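# Push the wheeled drawer pedestal fully under the desk

## Task

Move the rolling drawer unit (the mobile pedestal) completely beneath the desk so no part of it projects past the desk's front or either side. Its drawer fronts must point toward the room and run parallel to the desk's front edge. The pedestal must remain upright and level, because toppling or ending at a tilt is a failure. It must stay in that spot by itself, not because the robot is holding or pressing it.

## Robot and tools

ROBOT. A LinearBot: a wheeled base that can drive forward, sideways and turn in place, with a roughly 1.75 m column. A carriage rides the column over 1.0 m of travel (lift_m). On it sit two identical six-joint arms, left and right, each ending in a two-finger gripper. Arm bases are near 0.57 m + lift_m above the floor, and some carriage parts hang about 0.15 m lower still. A hand can reach 0.78 m from its shoulder but only about 0.38 m beneath its arm base. A hand is roughly 0.16 m long and 0.1 m wide (0.14 m opened). Parked joints 1-6 are 0, 0.05, 0.05, 1.45, 0, 0; with both parked the robot spans about 0.95 m across and 0.7 m front to back. The wheel motors are weak (2 N m), so a light shove against something already ends a drive with contact_stop. Cameras: carriage_camera is fixed, faces forward, tilted about 20 degrees downward; left_wrist_camera and right_wrist_camera look out beyond the fingertips. All images are 504x504 pixels; calibration (K, distortion, T_world_to_cam) is supplied and may be slightly off.

FRAMES. Base frame: origin on the floor below the base centre, x ahead, y to the left, z upward. left_hand and right_hand report, in this frame, the point halfway between each hand's pads plus quat_wxyz; the hand's z runs along the fingers and its y is the opening direction; an upright hand with joints 1, 5, 6 at 0 reads (1, 0, 0, 0). These readings drift from reality, more so when reaching far. The odometry frame is the base frame at scene start; base_odometry comes from wheel rotation only, so slipping shows up as motion. Heading grows to the left, within -3.142 to 3.142.

execute_actions(actions, cameras). actions is a list holding one action or none (empty = just report). An action may carry "base", "joints", or both; they start together and may finish at different times; no action runs over 15 s. base holds exactly one key, each a relative offset from where the base last measured itself: translate_m (metres, forward positive, -2 to 2), strafe_m (metres, leftward positive, -2 to 2), rotate_rad (radians, counter-clockwise positive, -6.3 to 6.3). joints is a single dict, keyed by joint name, of absolute targets: lift_m 0 to 1 m; for each arm (prefix left_ or right_): joint1_rad -2.617 to 3.054 (swing about vertical, 0 ahead, positive left); joint2_rad 0 to 3.141 (shoulder: 0 upper arm level pointing back, 1.57 vertical, 3.14 level pointing forward); joint3_rad 0 to 3.141 (elbow, 0 folded, 3.14 straight); joint4_rad -1.57 to 1.57 (wrist pitch, positive lifts fingertips); joint5_rad -1.57 to 1.57 (wrist yaw, positive swings fingertips right, opposite sense to joint1); joint6_rad -2.094 to 2.094 (roll about finger axis, positive clockwise viewed from forearm); gripper_m 0 to 0.093 m (pad gap). Joints 1-3 move up to 1.8 rad/s, 4-6 up to 2.7 rad/s. Anything left out may keep pushing toward an earlier target without the status showing it. An unknown key or out-of-range number rejects the whole call with no motion. cameras: list of camera names or "all" (up to 16); omitted, null or ["all"] returns every camera, [] none; a bad name rejects the call.

RESULTS. base_status and joint_status: "done" (for the base, wheels turned the full amount, slip included; a 1-2 mm move may fall short yet say done); "off_target" (settled away from target, may still push; normal for a gripper holding something); "contact_stop" or "time_out" (old target dropped, holds in place); "not_followed" with a "joint command not followed" line and "cause:" (a self-collision check held back an arm's targets; they may be retried on later actions until you send passing targets); "limit_stop_at_motor_heat". on_its_own lists what the call did not command; "held at" is a held target, not a position. motor_effort gives percent of maximum, positive toward larger joint values, bracket = peak in the last action; readings carry sizable fixed bias and noise. drive_wheels is the busiest wheel motor, sign meaningless; a clearly higher value at rest than after free driving means the base is still pressing on something. A falling lift effort while lowering means a hand rests on something. The pictures line names images in order. Also watch for ARM HIT, MOTOR HOT, OVER-TEMPERATURE FAULT. If any call reports a stop, the remaining execute_actions, wait and finished_scene calls in that same reply are skipped.

wait(seconds): 0 to 10 s, commands nothing, returns state and images. zoom_image(camera, region): region [x0, y0, x1, y1] in pixels of that camera's latest full image, origin top-left, at most 504 by 504. read_manual(section): only "licences"; no motion. finished_scene(scene): integer number of the current scene; irreversible; result reports success. Replying without any tool call ends the run.

CAUTIONS. Contact stops arrive after impact, sometimes late or never; arms are unmonitored during turns and mostly when arm joints are commanded; the base may roll ~0.3 m after an arm touches something. After being blocked, back off about 0.2 m along the path you came (or turn back), once more if still pressed; a retry often succeeds. The base can slip under a desk edge that then strikes the column; reversing into such an edge can topple the robot. Arms and grippers never stop on contact: a blocked arm keeps pushing and snaps to target once free. The robot can fall and not recover, with no lean reading, only images; risk grows with a high carriage, outstretched arms, loads, pulling, or abrupt drive stops. Keep the arms from hitting or pressing each other. Outstretched arms heat quickly: warning at 75 °C, 10 s arm stop at 90 °C, and at 100 °C the arm goes limp and drops. The robot keeps holding your last command while you think. Avoid drops, slams and very hard pushes; let the pedestal rest upright and free before ending.

Each tool is called as a command line: name --argument value for each argument, lists and objects as JSON in quotes; but a table of rows of numbers goes row by row, as --pt "numbers of a row", without its own name.

## Session

execute_actions --actions '[]'

Scene clock: 0.00 s.
base_odometry: x=+0.000 y=+0.000 heading=+0.000 (m, m, rad; odometry frame)
base_status: not commanded
joint_positions: lift_m=+0.303 left_joint1_rad=+0.011 left_joint2_rad=+0.065 left_joint3_rad=+0.068 left_joint4_rad=+1.480 left_joint5_rad=+0.003 left_joint6_rad=-0.019 left_gripper_m=+0.095 right_joint1_rad=+0.000 right_joint2_rad=+0.062 right_joint3_rad=+0.038 right_joint4_rad=+1.469 right_joint5_rad=-0.035 right_joint6_rad=+0.010 right_gripper_m=+0.094
joint_status: not commanded
motor_effort: lift_m=+35 drive_wheels=+0 (%)
left_hand: x=+0.2999 y=+0.3440 z=+1.3041 quat_wxyz=(+0.999, +0.001, +0.044, -0.004) (m; base frame)
right_hand: x=+0.3105 y=-0.3382 z=+1.2956 quat_wxyz=(+0.998, -0.017, +0.063, +0.006) (m; base frame)
pictures: carriage_camera, left_wrist_camera, right_wrist_camera
Images, in order (width x height): carriage_camera 504x504, left_wrist_camera 504x504, right_wrist_camera 504x504.

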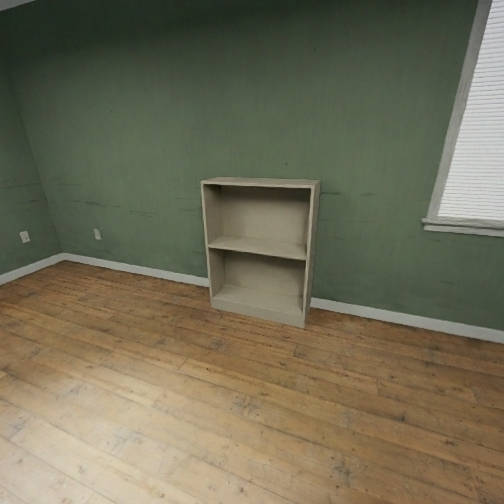

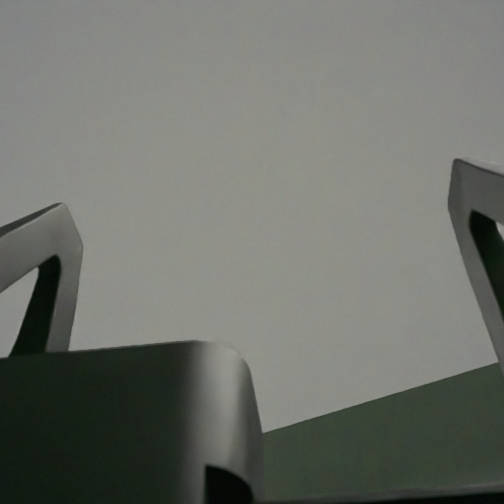

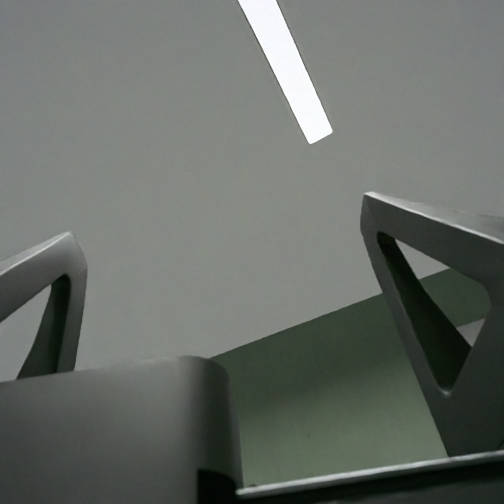

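execute_actions --actions '[{"base":{"rotate_rad":-1.57}}]' --cameras '["carriage_camera"]'

execute_actions --actions '[{"base":{"rotate_rad":-1.57}}]' --cameras '["carriage_camera"]'

execute_actions --actions '[{"base":{"rotate_rad":-1.57}}]' --cameras '["carriage_camera"]'

Scene clock: 10.17 s.
base_odometry: x=+0.000 y=+0.000 heading=-1.568 (m, m, rad; odometry frame)
base_status: done
joint_positions: lift_m=+0.303 left_joint1_rad=+0.011 left_joint2_rad=+0.065 left_joint3_rad=+0.068 left_joint4_rad=+1.478 left_joint5_rad=+0.003 left_joint6_rad=-0.019 left_gripper_m=+0.095 right_joint1_rad=+0.000 right_joint2_rad=+0.062 right_joint3_rad=+0.038 right_joint4_rad=+1.469 right_joint5_rad=-0.035 right_joint6_rad=+0.010 right_gripper_m=+0.094
joint_status: not commanded
motor_effort: lift_m=+35(34) drive_wheels=+16(37) (%)
left_hand: x=+0.3004 y=+0.3440 z=+1.3041 quat_wxyz=(+0.999, +0.001, +0.045, -0.004) (m; base frame)
right_hand: x=+0.3106 y=-0.3382 z=+1.2956 quat_wxyz=(+0.998, -0.017, +0.063, +0.006) (m; base frame)
pictures: carriage_camera
Images, in order (width x height): carriage_camera 504x504.

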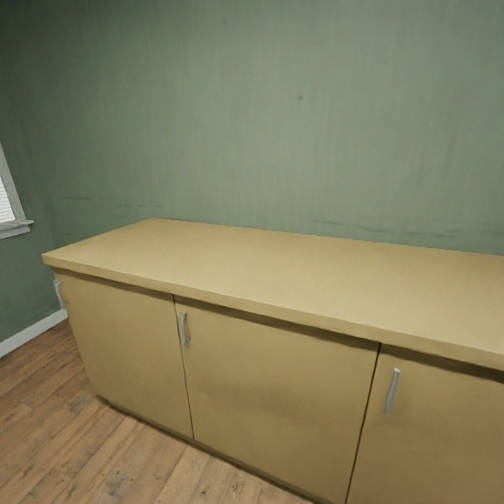

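Scene clock: 13.27 s.
base_odometry: x=+0.000 y=+0.000 heading=-3.136 (m, m, rad; odometry frame)
base_status: done
joint_positions: lift_m=+0.303 left_joint1_rad=+0.011 left_joint2_rad=+0.065 left_joint3_rad=+0.068 left_joint4_rad=+1.478 left_joint5_rad=+0.003 left_joint6_rad=-0.019 left_gripper_m=+0.095 right_joint1_rad=+0.000 right_joint2_rad=+0.062 right_joint3_rad=+0.038 right_joint4_rad=+1.468 right_joint5_rad=-0.035 right_joint6_rad=+0.010 right_gripper_m=+0.094
joint_status: not commanded
motor_effort: lift_m=+35(35) drive_wheels=+16(40) (%)
left_hand: x=+0.3006 y=+0.3440 z=+1.3041 quat_wxyz=(+0.999, +0.001, +0.045, -0.004) (m; base frame)
right_hand: x=+0.3108 y=-0.3382 z=+1.2955 quat_wxyz=(+0.998, -0.017, +0.063, +0.006) (m; base frame)
pictures: carriage_camera
Images, in order (width x height): carriage_camera 504x504.

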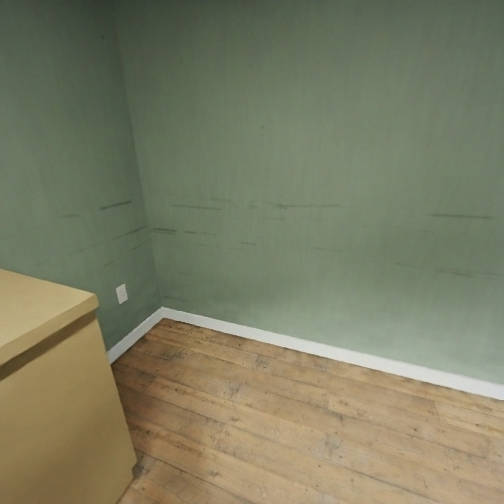

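Scene clock: 16.37 s.
base_odometry: x=+0.000 y=+0.000 heading=+1.579 (m, m, rad; odometry frame)
base_status: done
joint_positions: lift_m=+0.303 left_joint1_rad=+0.011 left_joint2_rad=+0.065 left_joint3_rad=+0.068 left_joint4_rad=+1.478 left_joint5_rad=+0.003 left_joint6_rad=-0.019 left_gripper_m=+0.095 right_joint1_rad=+0.000 right_joint2_rad=+0.062 right_joint3_rad=+0.038 right_joint4_rad=+1.468 right_joint5_rad=-0.035 right_joint6_rad=+0.010 right_gripper_m=+0.094
joint_status: not commanded
motor_effort: lift_m=+35(35) drive_wheels=+16(39) (%)
left_hand: x=+0.3006 y=+0.3440 z=+1.3041 quat_wxyz=(+0.999, +0.001, +0.045, -0.004) (m; base frame)
right_hand: x=+0.3109 y=-0.3382 z=+1.2955 quat_wxyz=(+0.998, -0.017, +0.064, +0.006) (m; base frame)
pictures: carriage_camera
Images, in order (width x height): carriage_camera 504x504.

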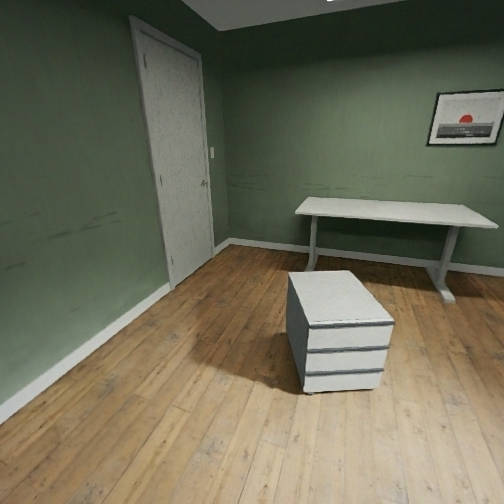

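execute_actions --actions '[{"base":{"rotate_rad":-0.46}}]' --cameras '["carriage_camera"]'

execute_actions --actions '[{"base":{"strafe_m":0.92},"joints":{"right_joint1_rad":-1.6,"right_joint2_rad":1.3,"right_joint3_rad":1.3,"right_joint4_rad":-0.6}}]' --cameras '["carriage_camera"]'

Scene clock: 73.23 s.
base_odometry: x=+0.000 y=+0.000 heading=+1.121 (m, m, rad; odometry frame)
base_status: done
joint_positions: lift_m=+0.303 left_joint1_rad=+0.011 left_joint2_rad=+0.065 left_joint3_rad=+0.068 left_joint4_rad=+1.478 left_joint5_rad=+0.003 left_joint6_rad=-0.019 left_gripper_m=+0.095 right_joint1_rad=+0.000 right_joint2_rad=+0.062 right_joint3_rad=+0.038 right_joint4_rad=+1.467 right_joint5_rad=-0.035 right_joint6_rad=+0.010 right_gripper_m=+0.094
joint_status: not commanded
motor_effort: lift_m=+35(35) drive_wheels=+16(39) (%)
left_hand: x=+0.3004 y=+0.3440 z=+1.3041 quat_wxyz=(+0.999, +0.001, +0.045, -0.004) (m; base frame)
right_hand: x=+0.3110 y=-0.3382 z=+1.2955 quat_wxyz=(+0.998, -0.017, +0.064, +0.006) (m; base frame)
pictures: carriage_camera
Images, in order (width x height): carriage_camera 504x504.

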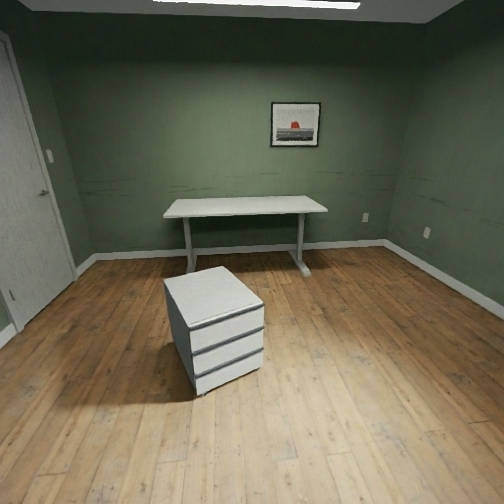

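Scene clock: 77.37 s.
base_odometry: x=-0.828 y=+0.402 heading=+1.119 (m, m, rad; odometry frame)
base_status: done
joint_positions: lift_m=+0.303 left_joint1_rad=+0.011 left_joint2_rad=+0.065 left_joint3_rad=+0.068 left_joint4_rad=+1.480 left_joint5_rad=+0.003 left_joint6_rad=-0.019 left_gripper_m=+0.095 right_joint1_rad=-1.600 right_joint2_rad=+1.302 right_joint3_rad=+1.278 right_joint4_rad=-0.601 right_joint5_rad=-0.035 right_joint6_rad=+0.010 right_gripper_m=+0.094
joint_status: all done
motor_effort: lift_m=+35(35) drive_wheels=-11(37) (%)
left_hand: x=+0.3001 y=+0.3440 z=+1.3041 quat_wxyz=(+0.999, +0.001, +0.044, -0.004) (m; base frame)
right_hand: x=+0.2714 y=-0.7397 z=+1.1460 quat_wxyz=(+0.330, +0.636, +0.623, -0.314) (m; base frame)
pictures: carriage_camera
Images, in order (width x height): carriage_camera 504x504.

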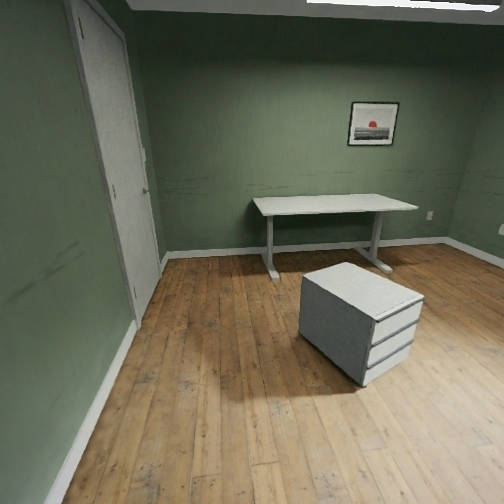

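execute_actions --actions '[{"base":{"rotate_rad":0.06}}]' --cameras '[]'

execute_actions --actions '[{"base":{"translate_m":1.55}}]' --cameras '["carriage_camera","right_wrist_camera"]'

Scene clock: 97.30 s.
base_odometry: x=-0.828 y=+0.402 heading=+1.179 (m, m, rad; odometry frame)
base_status: done
joint_positions: lift_m=+0.303 left_joint1_rad=+0.011 left_joint2_rad=+0.065 left_joint3_rad=+0.068 left_joint4_rad=+1.478 left_joint5_rad=+0.003 left_joint6_rad=-0.019 left_gripper_m=+0.095 right_joint1_rad=-1.602 right_joint2_rad=+1.302 right_joint3_rad=+1.278 right_joint4_rad=-0.601 right_joint5_rad=-0.034 right_joint6_rad=+0.010 right_gripper_m=+0.094
joint_status: not commanded
motor_effort: lift_m=+35(35) drive_wheels=-9(20) (%)
left_hand: x=+0.3005 y=+0.3440 z=+1.3041 quat_wxyz=(+0.999, +0.001, +0.045, -0.004) (m; base frame)
right_hand: x=+0.2705 y=-0.7397 z=+1.1460 quat_wxyz=(+0.329, +0.637, +0.622, -0.315) (m; base frame)
pictures: none
No camera images: the call's "cameras" was empty. Leave "cameras" out to get every camera's image.

Scene clock: 102.80 s.
base_odometry: x=-0.238 y=+1.835 heading=+1.180 (m, m, rad; odometry frame)
base_status: done
joint_positions: lift_m=+0.303 left_joint1_rad=+0.011 left_joint2_rad=+0.065 left_joint3_rad=+0.068 left_joint4_rad=+1.480 left_joint5_rad=+0.003 left_joint6_rad=-0.019 left_gripper_m=+0.095 right_joint1_rad=-1.602 right_joint2_rad=+1.302 right_joint3_rad=+1.278 right_joint4_rad=-0.602 right_joint5_rad=-0.033 right_joint6_rad=+0.010 right_gripper_m=+0.094
joint_status: not commanded
motor_effort: lift_m=+35(35) drive_wheels=-9(33) (%)
left_hand: x=+0.3001 y=+0.3440 z=+1.3041 quat_wxyz=(+0.999, +0.001, +0.044, -0.004) (m; base frame)
right_hand: x=+0.2703 y=-0.7396 z=+1.1458 quat_wxyz=(+0.329, +0.637, +0.622, -0.315) (m; base frame)
pictures: carriage_camera, right_wrist_camera
camera_calibration (this result's frames):
right_wrist_camera: T_world_to_cam=[[-0.985489, 0.166923, -0.0307799, 0.418752], [0.168979, 0.947695, -0.270778, 0.964758], [-0.0160292, -0.27205, -0.96215, 1.0273], [0, 0, 0, 1]] pos_world=[0.266118, -0.704719, 1.26254]
Images, in order (width x height): carriage_camera 504x504, right_wrist_camera 504x504.

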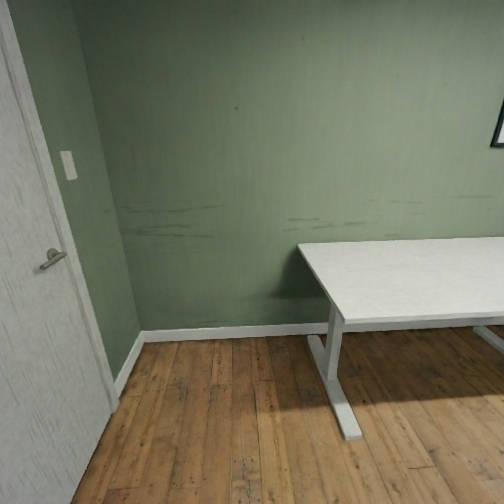

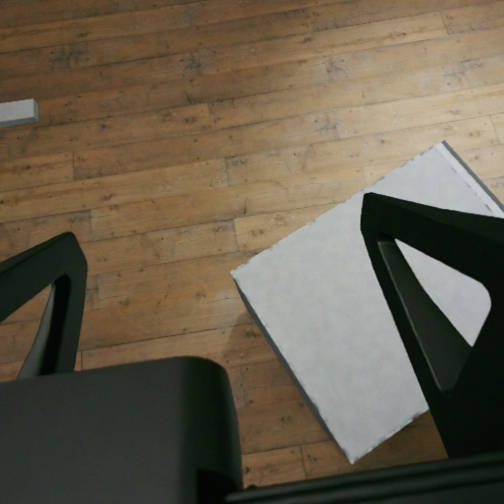

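execute_actions --actions '[{"base":{"strafe_m":-0.4}}]' --cameras '["carriage_camera","right_wrist_camera"]'

Scene clock: 117.30 s.
base_odometry: x=+0.132 y=+1.684 heading=+1.181 (m, m, rad; odometry frame)
base_status: done
joint_positions: lift_m=+0.303 left_joint1_rad=+0.011 left_joint2_rad=+0.066 left_joint3_rad=+0.072 left_joint4_rad=+1.482 left_joint5_rad=+0.003 left_joint6_rad=-0.019 left_gripper_m=+0.095 right_joint1_rad=-1.598 right_joint2_rad=+1.298 right_joint3_rad=+1.286 right_joint4_rad=-0.604 right_joint5_rad=-0.035 right_joint6_rad=+0.010 right_gripper_m=+0.094
joint_status: not commanded
motor_effort: lift_m=+35(35) drive_wheels=+3(39) (%)
left_hand: x=+0.2984 y=+0.3440 z=+1.3052 quat_wxyz=(+0.999, +0.001, +0.041, -0.004) (m; base frame)
right_hand: x=+0.2721 y=-0.7394 z=+1.1508 quat_wxyz=(+0.333, +0.634, +0.622, -0.317) (m; base frame)
pictures: carriage_camera, right_wrist_camera
camera_calibration (this result's frames):
carriage_camera: T_world_to_cam=[[-0.0417758, -0.998515, -0.034977, 0.0531362], [-0.367112, 0.0478992, -0.928943, 1.2717], [0.929238, -0.0259669, -0.368567, 0.289341], [0, 0, 0, 1]] pos_world=[0.200207, -0.000342652, 1.28983]
right_wrist_camera: T_world_to_cam=[[-0.986345, 0.161277, -0.0333742, 0.419737], [0.164116, 0.945528, -0.281146, 0.977305], [-0.0137861, -0.282784, -0.959085, 1.02013], [0, 0, 0, 1]] pos_world=[0.267678, -0.703287, 1.26717]
Images, in order (width x height): carriage_camera 504x504, right_wrist_camera 504x504.

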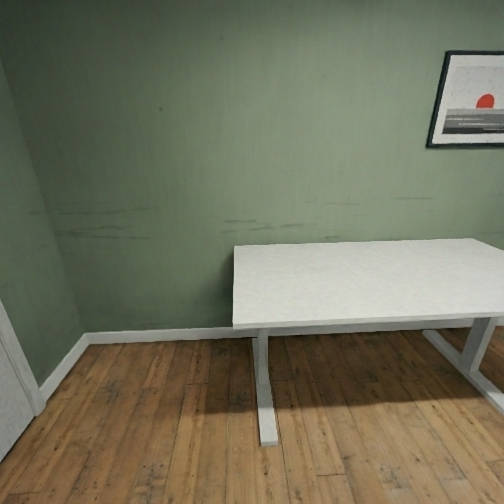

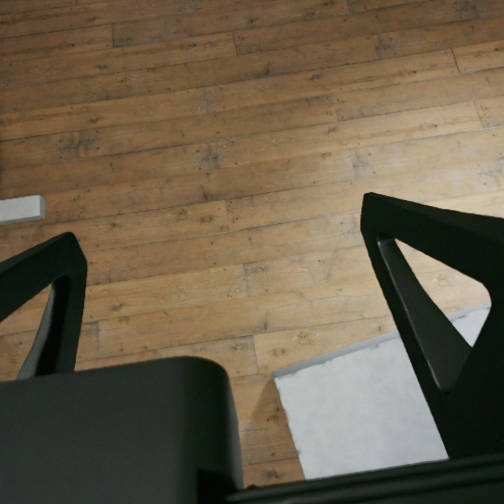

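execute_actions --actions '[{"base":{"strafe_m":-0.17},"joints":{"right_joint1_rad":-1.9,"right_joint4_rad":-0.9}}]' --cameras '["right_wrist_camera"]'

Scene clock: 124.63 s.
base_odometry: x=+0.289 y=+1.619 heading=+1.181 (m, m, rad; odometry frame)
base_status: done
joint_positions: lift_m=+0.303 left_joint1_rad=+0.011 left_joint2_rad=+0.066 left_joint3_rad=+0.072 left_joint4_rad=+1.480 left_joint5_rad=+0.003 left_joint6_rad=-0.019 left_gripper_m=+0.095 right_joint1_rad=-1.900 right_joint2_rad=+1.299 right_joint3_rad=+1.286 right_joint4_rad=-0.903 right_joint5_rad=-0.034 right_joint6_rad=+0.010 right_gripper_m=+0.094
joint_status: all done
motor_effort: lift_m=+35(35) drive_wheels=+3(45) (%)
left_hand: x=+0.2989 y=+0.3438 z=+1.3052 quat_wxyz=(+0.999, +0.001, +0.042, -0.004) (m; base frame)
right_hand: x=+0.1709 y=-0.6721 z=+1.0976 quat_wxyz=(+0.201, +0.770, +0.551, -0.251) (m; base frame)
pictures: right_wrist_camera
camera_calibration (this result's frames):
right_wrist_camera: T_world_to_cam=[[-0.891999, 0.451947, 0.00900819, 0.439961], [0.452029, 0.891921, 0.012108, 0.508268], [-0.00256241, 0.0148723, -0.999886, 1.22966], [0, 0, 0, 1]] pos_world=[0.165844, -0.670462, 1.2194]
Images, in order (width x height): right_wrist_camera 504x504.

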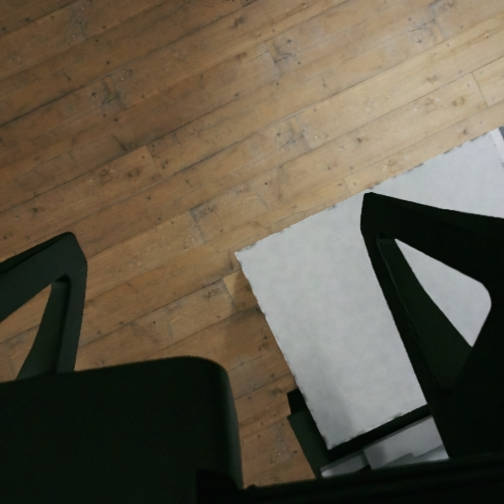

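execute_actions --actions '[{"base":{"strafe_m":0.04}}]' --cameras '[]'

execute_actions --actions '[{"base":{"translate_m":-0.85},"joints":{"lift_m":0.45}}]' --cameras '[]'

execute_actions --actions '[{"base":{"strafe_m":-0.51},"joints":{"right_joint1_rad":-0.8,"right_joint4_rad":-1.1,"right_joint5_rad":0}}]' --cameras '["carriage_camera","right_wrist_camera"]'

Scene clock: 141.07 s.
base_odometry: x=+0.252 y=+1.634 heading=+1.181 (m, m, rad; odometry frame)
base_status: done
joint_positions: lift_m=+0.303 left_joint1_rad=+0.011 left_joint2_rad=+0.066 left_joint3_rad=+0.072 left_joint4_rad=+1.480 left_joint5_rad=+0.003 left_joint6_rad=-0.019 left_gripper_m=+0.095 right_joint1_rad=-1.900 right_joint2_rad=+1.299 right_joint3_rad=+1.286 right_joint4_rad=-0.903 right_joint5_rad=-0.034 right_joint6_rad=+0.010 right_gripper_m=+0.094
joint_status: not commanded
motor_effort: lift_m=+35(35) drive_wheels=+0(32) (%)
left_hand: x=+0.2989 y=+0.3438 z=+1.3052 quat_wxyz=(+0.999, +0.001, +0.042, -0.004) (m; base frame)
right_hand: x=+0.1709 y=-0.6721 z=+1.0976 quat_wxyz=(+0.201, +0.770, +0.551, -0.251) (m; base frame)
pictures: none
No camera images: the call's "cameras" was empty. Leave "cameras" out to get every camera's image.

Scene clock: 145.17 s.
base_odometry: x=-0.071 y=+0.848 heading=+1.181 (m, m, rad; odometry frame)
base_status: done
joint_positions: lift_m=+0.450 left_joint1_rad=+0.011 left_joint2_rad=+0.066 left_joint3_rad=+0.072 left_joint4_rad=+1.480 left_joint5_rad=+0.003 left_joint6_rad=-0.019 left_gripper_m=+0.095 right_joint1_rad=-1.900 right_joint2_rad=+1.299 right_joint3_rad=+1.286 right_joint4_rad=-0.902 right_joint5_rad=-0.036 right_joint6_rad=+0.010 right_gripper_m=+0.094
joint_status: all done
motor_effort: lift_m=+39(44) drive_wheels=-3(28) (%)
left_hand: x=+0.2991 y=+0.3439 z=+1.4519 quat_wxyz=(+0.999, +0.001, +0.043, -0.004) (m; base frame)
right_hand: x=+0.1712 y=-0.6724 z=+1.2445 quat_wxyz=(+0.202, +0.769, +0.552, -0.251) (m; base frame)
pictures: none
No camera images: the call's "cameras" was empty. Leave "cameras" out to get every camera's image.

Scene clock: 148.30 s.
base_odometry: x=+0.400 y=+0.654 heading=+1.180 (m, m, rad; odometry frame)
base_status: done
joint_positions: lift_m=+0.450 left_joint1_rad=+0.011 left_joint2_rad=+0.066 left_joint3_rad=+0.072 left_joint4_rad=+1.480 left_joint5_rad=+0.003 left_joint6_rad=-0.019 left_gripper_m=+0.095 right_joint1_rad=-0.800 right_joint2_rad=+1.299 right_joint3_rad=+1.286 right_joint4_rad=-1.098 right_joint5_rad=-0.001 right_joint6_rad=+0.010 right_gripper_m=+0.094
joint_status: all done
motor_effort: lift_m=+39(39) drive_wheels=-7(25) (%)
left_hand: x=+0.2991 y=+0.3439 z=+1.4519 quat_wxyz=(+0.999, +0.001, +0.043, -0.004) (m; base frame)
right_hand: x=+0.4888 y=-0.5622 z=+1.2189 quat_wxyz=(+0.210, +0.383, +0.895, -0.087) (m; base frame)
pictures: carriage_camera, right_wrist_camera
camera_calibration (this result's frames):
carriage_camera: T_world_to_cam=[[-0.0417758, -0.998515, -0.034977, 0.0582689], [-0.367112, 0.0478992, -0.928943, 1.40801], [0.929238, -0.0259669, -0.368567, 0.343426], [0, 0, 0, 1]] pos_world=[0.200207, -0.000342652, 1.43658]
right_wrist_camera: T_world_to_cam=[[-0.811706, -0.580452, 0.0648772, -0.0149743], [-0.559355, 0.804521, 0.199668, 0.481568], [-0.168093, 0.125782, -0.977713, 1.46635], [0, 0, 0, 1]] pos_world=[0.503696, -0.580565, 1.33849]
Images, in order (width x height): carriage_camera 504x504, right_wrist_camera 504x504.

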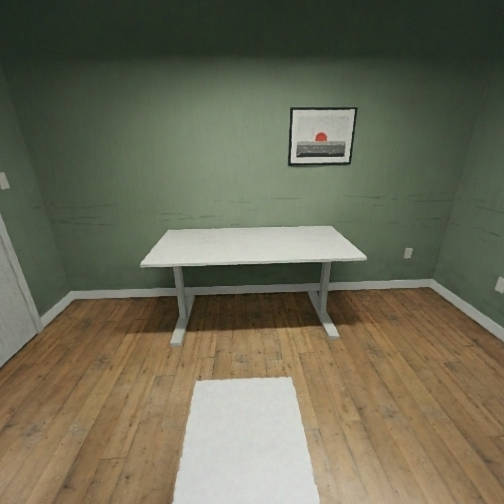

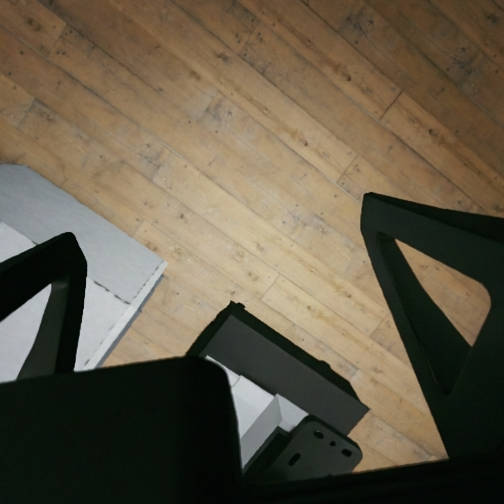

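execute_actions --actions '[{"base":{"translate_m":1.3}}]' --cameras '["carriage_camera","right_wrist_camera"]'

Scene clock: 157.93 s.
base_odometry: x=+0.897 y=+1.855 heading=+1.180 (m, m, rad; odometry frame)
base_status: done
joint_positions: lift_m=+0.450 left_joint1_rad=+0.011 left_joint2_rad=+0.066 left_joint3_rad=+0.073 left_joint4_rad=+1.483 left_joint5_rad=+0.003 left_joint6_rad=-0.019 left_gripper_m=+0.095 right_joint1_rad=-0.803 right_joint2_rad=+1.296 right_joint3_rad=+1.287 right_joint4_rad=-1.104 right_joint5_rad=+0.001 right_joint6_rad=+0.010 right_gripper_m=+0.094
joint_status: not commanded
motor_effort: lift_m=+38(39) drive_wheels=+6(81) (%)
left_hand: x=+0.2978 y=+0.3438 z=+1.4525 quat_wxyz=(+0.999, +0.001, +0.040, -0.004) (m; base frame)
right_hand: x=+0.4869 y=-0.5620 z=+1.2195 quat_wxyz=(+0.209, +0.385, +0.895, -0.088) (m; base frame)
pictures: carriage_camera, right_wrist_camera
camera_calibration (this result's frames):
carriage_camera: T_world_to_cam=[[-0.0417758, -0.998515, -0.034977, 0.0582718], [-0.367112, 0.0478992, -0.928943, 1.40809], [0.929238, -0.0259669, -0.368567, 0.343457], [0, 0, 0, 1]] pos_world=[0.200207, -0.000342652, 1.43666]
right_wrist_camera: T_world_to_cam=[[-0.81373, -0.577432, 0.0664546, -0.0156378], [-0.555943, 0.806571, 0.200925, 0.478211], [-0.169621, 0.126554, -0.97735, 1.46734], [0, 0, 0, 1]] pos_world=[0.502025, -0.580438, 1.33906]
Images, in order (width x height): carriage_camera 504x504, right_wrist_camera 504x504.

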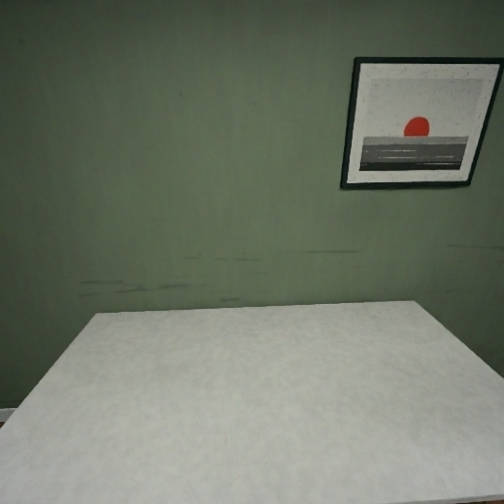

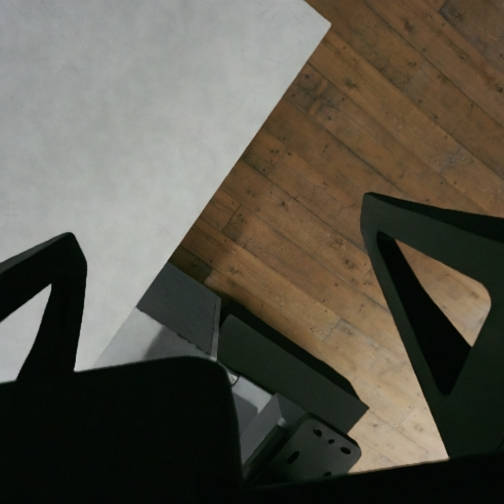

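execute_actions --actions '[{"base":{"translate_m":0.31}}]' --cameras '["right_wrist_camera"]'

execute_actions --actions '[{"base":{"translate_m":-1.0},"joints":{"lift_m":0.0,"right_joint1_rad":0,"right_joint2_rad":0.05,"right_joint3_rad":0.05,"right_joint4_rad":1.45}}]' --cameras '["carriage_camera"]'

Scene clock: 172.13 s.
base_odometry: x=+1.015 y=+2.141 heading=+1.179 (m, m, rad; odometry frame)
base_status: done
joint_positions: lift_m=+0.450 left_joint1_rad=+0.011 left_joint2_rad=+0.066 left_joint3_rad=+0.073 left_joint4_rad=+1.480 left_joint5_rad=+0.003 left_joint6_rad=-0.019 left_gripper_m=+0.095 right_joint1_rad=-0.803 right_joint2_rad=+1.296 right_joint3_rad=+1.287 right_joint4_rad=-1.104 right_joint5_rad=+0.001 right_joint6_rad=+0.010 right_gripper_m=+0.094
joint_status: not commanded
motor_effort: lift_m=+38(38) drive_wheels=+6(52) (%)
left_hand: x=+0.2984 y=+0.3438 z=+1.4524 quat_wxyz=(+0.999, +0.001, +0.042, -0.004) (m; base frame)
right_hand: x=+0.4869 y=-0.5620 z=+1.2195 quat_wxyz=(+0.209, +0.385, +0.895, -0.088) (m; base frame)
pictures: right_wrist_camera
camera_calibration (this result's frames):
right_wrist_camera: T_world_to_cam=[[-0.81373, -0.577432, 0.0664546, -0.0156378], [-0.555943, 0.806571, 0.200925, 0.478211], [-0.169621, 0.126554, -0.97735, 1.46734], [0, 0, 0, 1]] pos_world=[0.502025, -0.580438, 1.33906]
Images, in order (width x height): right_wrist_camera 504x504.

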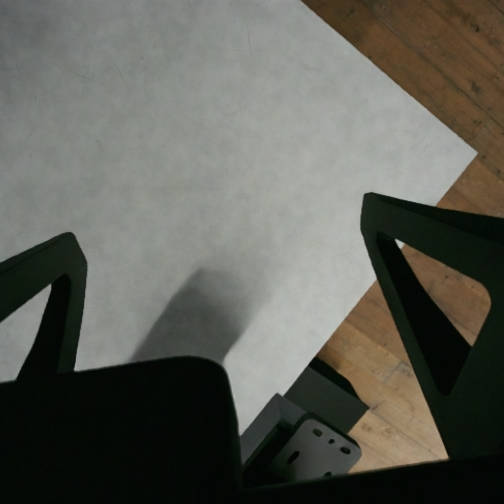

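Scene clock: 174.60 s.
base_odometry: x=+0.942 y=+1.969 heading=+1.176 (m, m, rad; odometry frame)
base_status: translate_m contact_stop (by the wheels' count: -0.187 of -1.000)
joint_positions: lift_m=+0.255 left_joint1_rad=+0.011 left_joint2_rad=+0.064 left_joint3_rad=+0.073 left_joint4_rad=+1.485 left_joint5_rad=+0.003 left_joint6_rad=-0.019 left_gripper_m=+0.095 right_joint1_rad=-0.003 right_joint2_rad=+0.058 right_joint3_rad=+0.053 right_joint4_rad=+1.449 right_joint5_rad=-0.001 right_joint6_rad=+0.010 right_gripper_m=+0.094
joint_status: lift_m contact_stop (moved -0.194 of -0.450); the others done
joint sent to its limit — the command would take lift_m past its lower limit, so that joint was sent only as far as its limit.
on_its_own: lift_m is held at +0.255, not at your +0.000, since a contact_stop
motor_effort: lift_m=+34(104) drive_wheels=+8(92) (%)
left_hand: x=+0.2970 y=+0.3439 z=+1.2581 quat_wxyz=(+0.999, +0.001, +0.039, -0.004) (m; base frame)
right_hand: x=+0.3099 y=-0.3442 z=+1.2520 quat_wxyz=(+0.998, +0.000, +0.064, +0.003) (m; base frame)
pictures: carriage_camera
camera_calibration (this result's frames):
carriage_camera: T_world_to_cam=[[-0.0417758, -0.998515, -0.034977, 0.051477], [-0.367112, 0.0478992, -0.928943, 1.22763], [0.929238, -0.0259669, -0.368567, 0.271858], [0, 0, 0, 1]] pos_world=[0.200207, -0.000342652, 1.2424]
Images, in order (width x height): carriage_camera 504x504.

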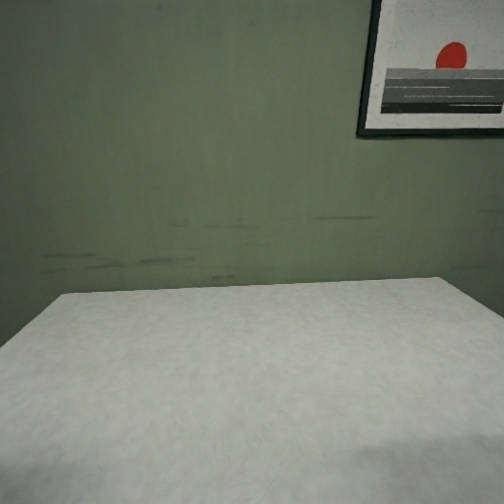

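My mistake: I lowered the lift onto the desk.

execute_actions --actions '[{"joints":{"lift_m":0.4}}]' --cameras '[]'

execute_actions --actions '[{"base":{"translate_m":-0.9}}]' --cameras '["carriage_camera"]'

Scene clock: 181.07 s.
base_odometry: x=+0.942 y=+1.969 heading=+1.176 (m, m, rad; odometry frame)
base_status: not commanded
joint_positions: lift_m=+0.400 left_joint1_rad=+0.011 left_joint2_rad=+0.064 left_joint3_rad=+0.073 left_joint4_rad=+1.483 left_joint5_rad=+0.003 left_joint6_rad=-0.019 left_gripper_m=+0.095 right_joint1_rad=-0.003 right_joint2_rad=+0.058 right_joint3_rad=+0.053 right_joint4_rad=+1.449 right_joint5_rad=-0.001 right_joint6_rad=+0.010 right_gripper_m=+0.094
joint_status: all done
motor_effort: lift_m=+38(48) drive_wheels=+7(6) (%)
left_hand: x=+0.2974 y=+0.3439 z=+1.4023 quat_wxyz=(+0.999, +0.001, +0.040, -0.004) (m; base frame)
right_hand: x=+0.3099 y=-0.3442 z=+1.3962 quat_wxyz=(+0.998, +0.000, +0.064, +0.003) (m; base frame)
pictures: none
No camera images: the call's "cameras" was empty. Leave "cameras" out to get every camera's image.

Scene clock: 185.27 s.
base_odometry: x=+0.594 y=+1.139 heading=+1.174 (m, m, rad; odometry frame)
base_status: done
joint_positions: lift_m=+0.400 left_joint1_rad=+0.011 left_joint2_rad=+0.064 left_joint3_rad=+0.073 left_joint4_rad=+1.481 left_joint5_rad=+0.003 left_joint6_rad=-0.019 left_gripper_m=+0.095 right_joint1_rad=-0.003 right_joint2_rad=+0.058 right_joint3_rad=+0.053 right_joint4_rad=+1.450 right_joint5_rad=-0.001 right_joint6_rad=+0.010 right_gripper_m=+0.094
joint_status: not commanded
motor_effort: lift_m=+38(38) drive_wheels=-11(39) (%)
left_hand: x=+0.2979 y=+0.3439 z=+1.4023 quat_wxyz=(+0.999, +0.001, +0.041, -0.004) (m; base frame)
right_hand: x=+0.3095 y=-0.3442 z=+1.3963 quat_wxyz=(+0.998, +0.000, +0.063, +0.003) (m; base frame)
pictures: carriage_camera
camera_calibration (this result's frames):
carriage_camera: T_world_to_cam=[[-0.0417758, -0.998515, -0.034977, 0.0565219], [-0.367112, 0.0478992, -0.928943, 1.36162], [0.929238, -0.0259669, -0.368567, 0.325017], [0, 0, 0, 1]] pos_world=[0.200207, -0.000342652, 1.38663]
Images, in order (width x height): carriage_camera 504x504.

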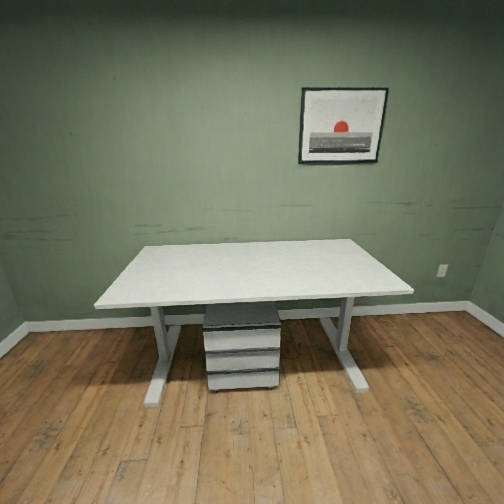

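finished_scene --scene 1

The scene is finished: the task was done.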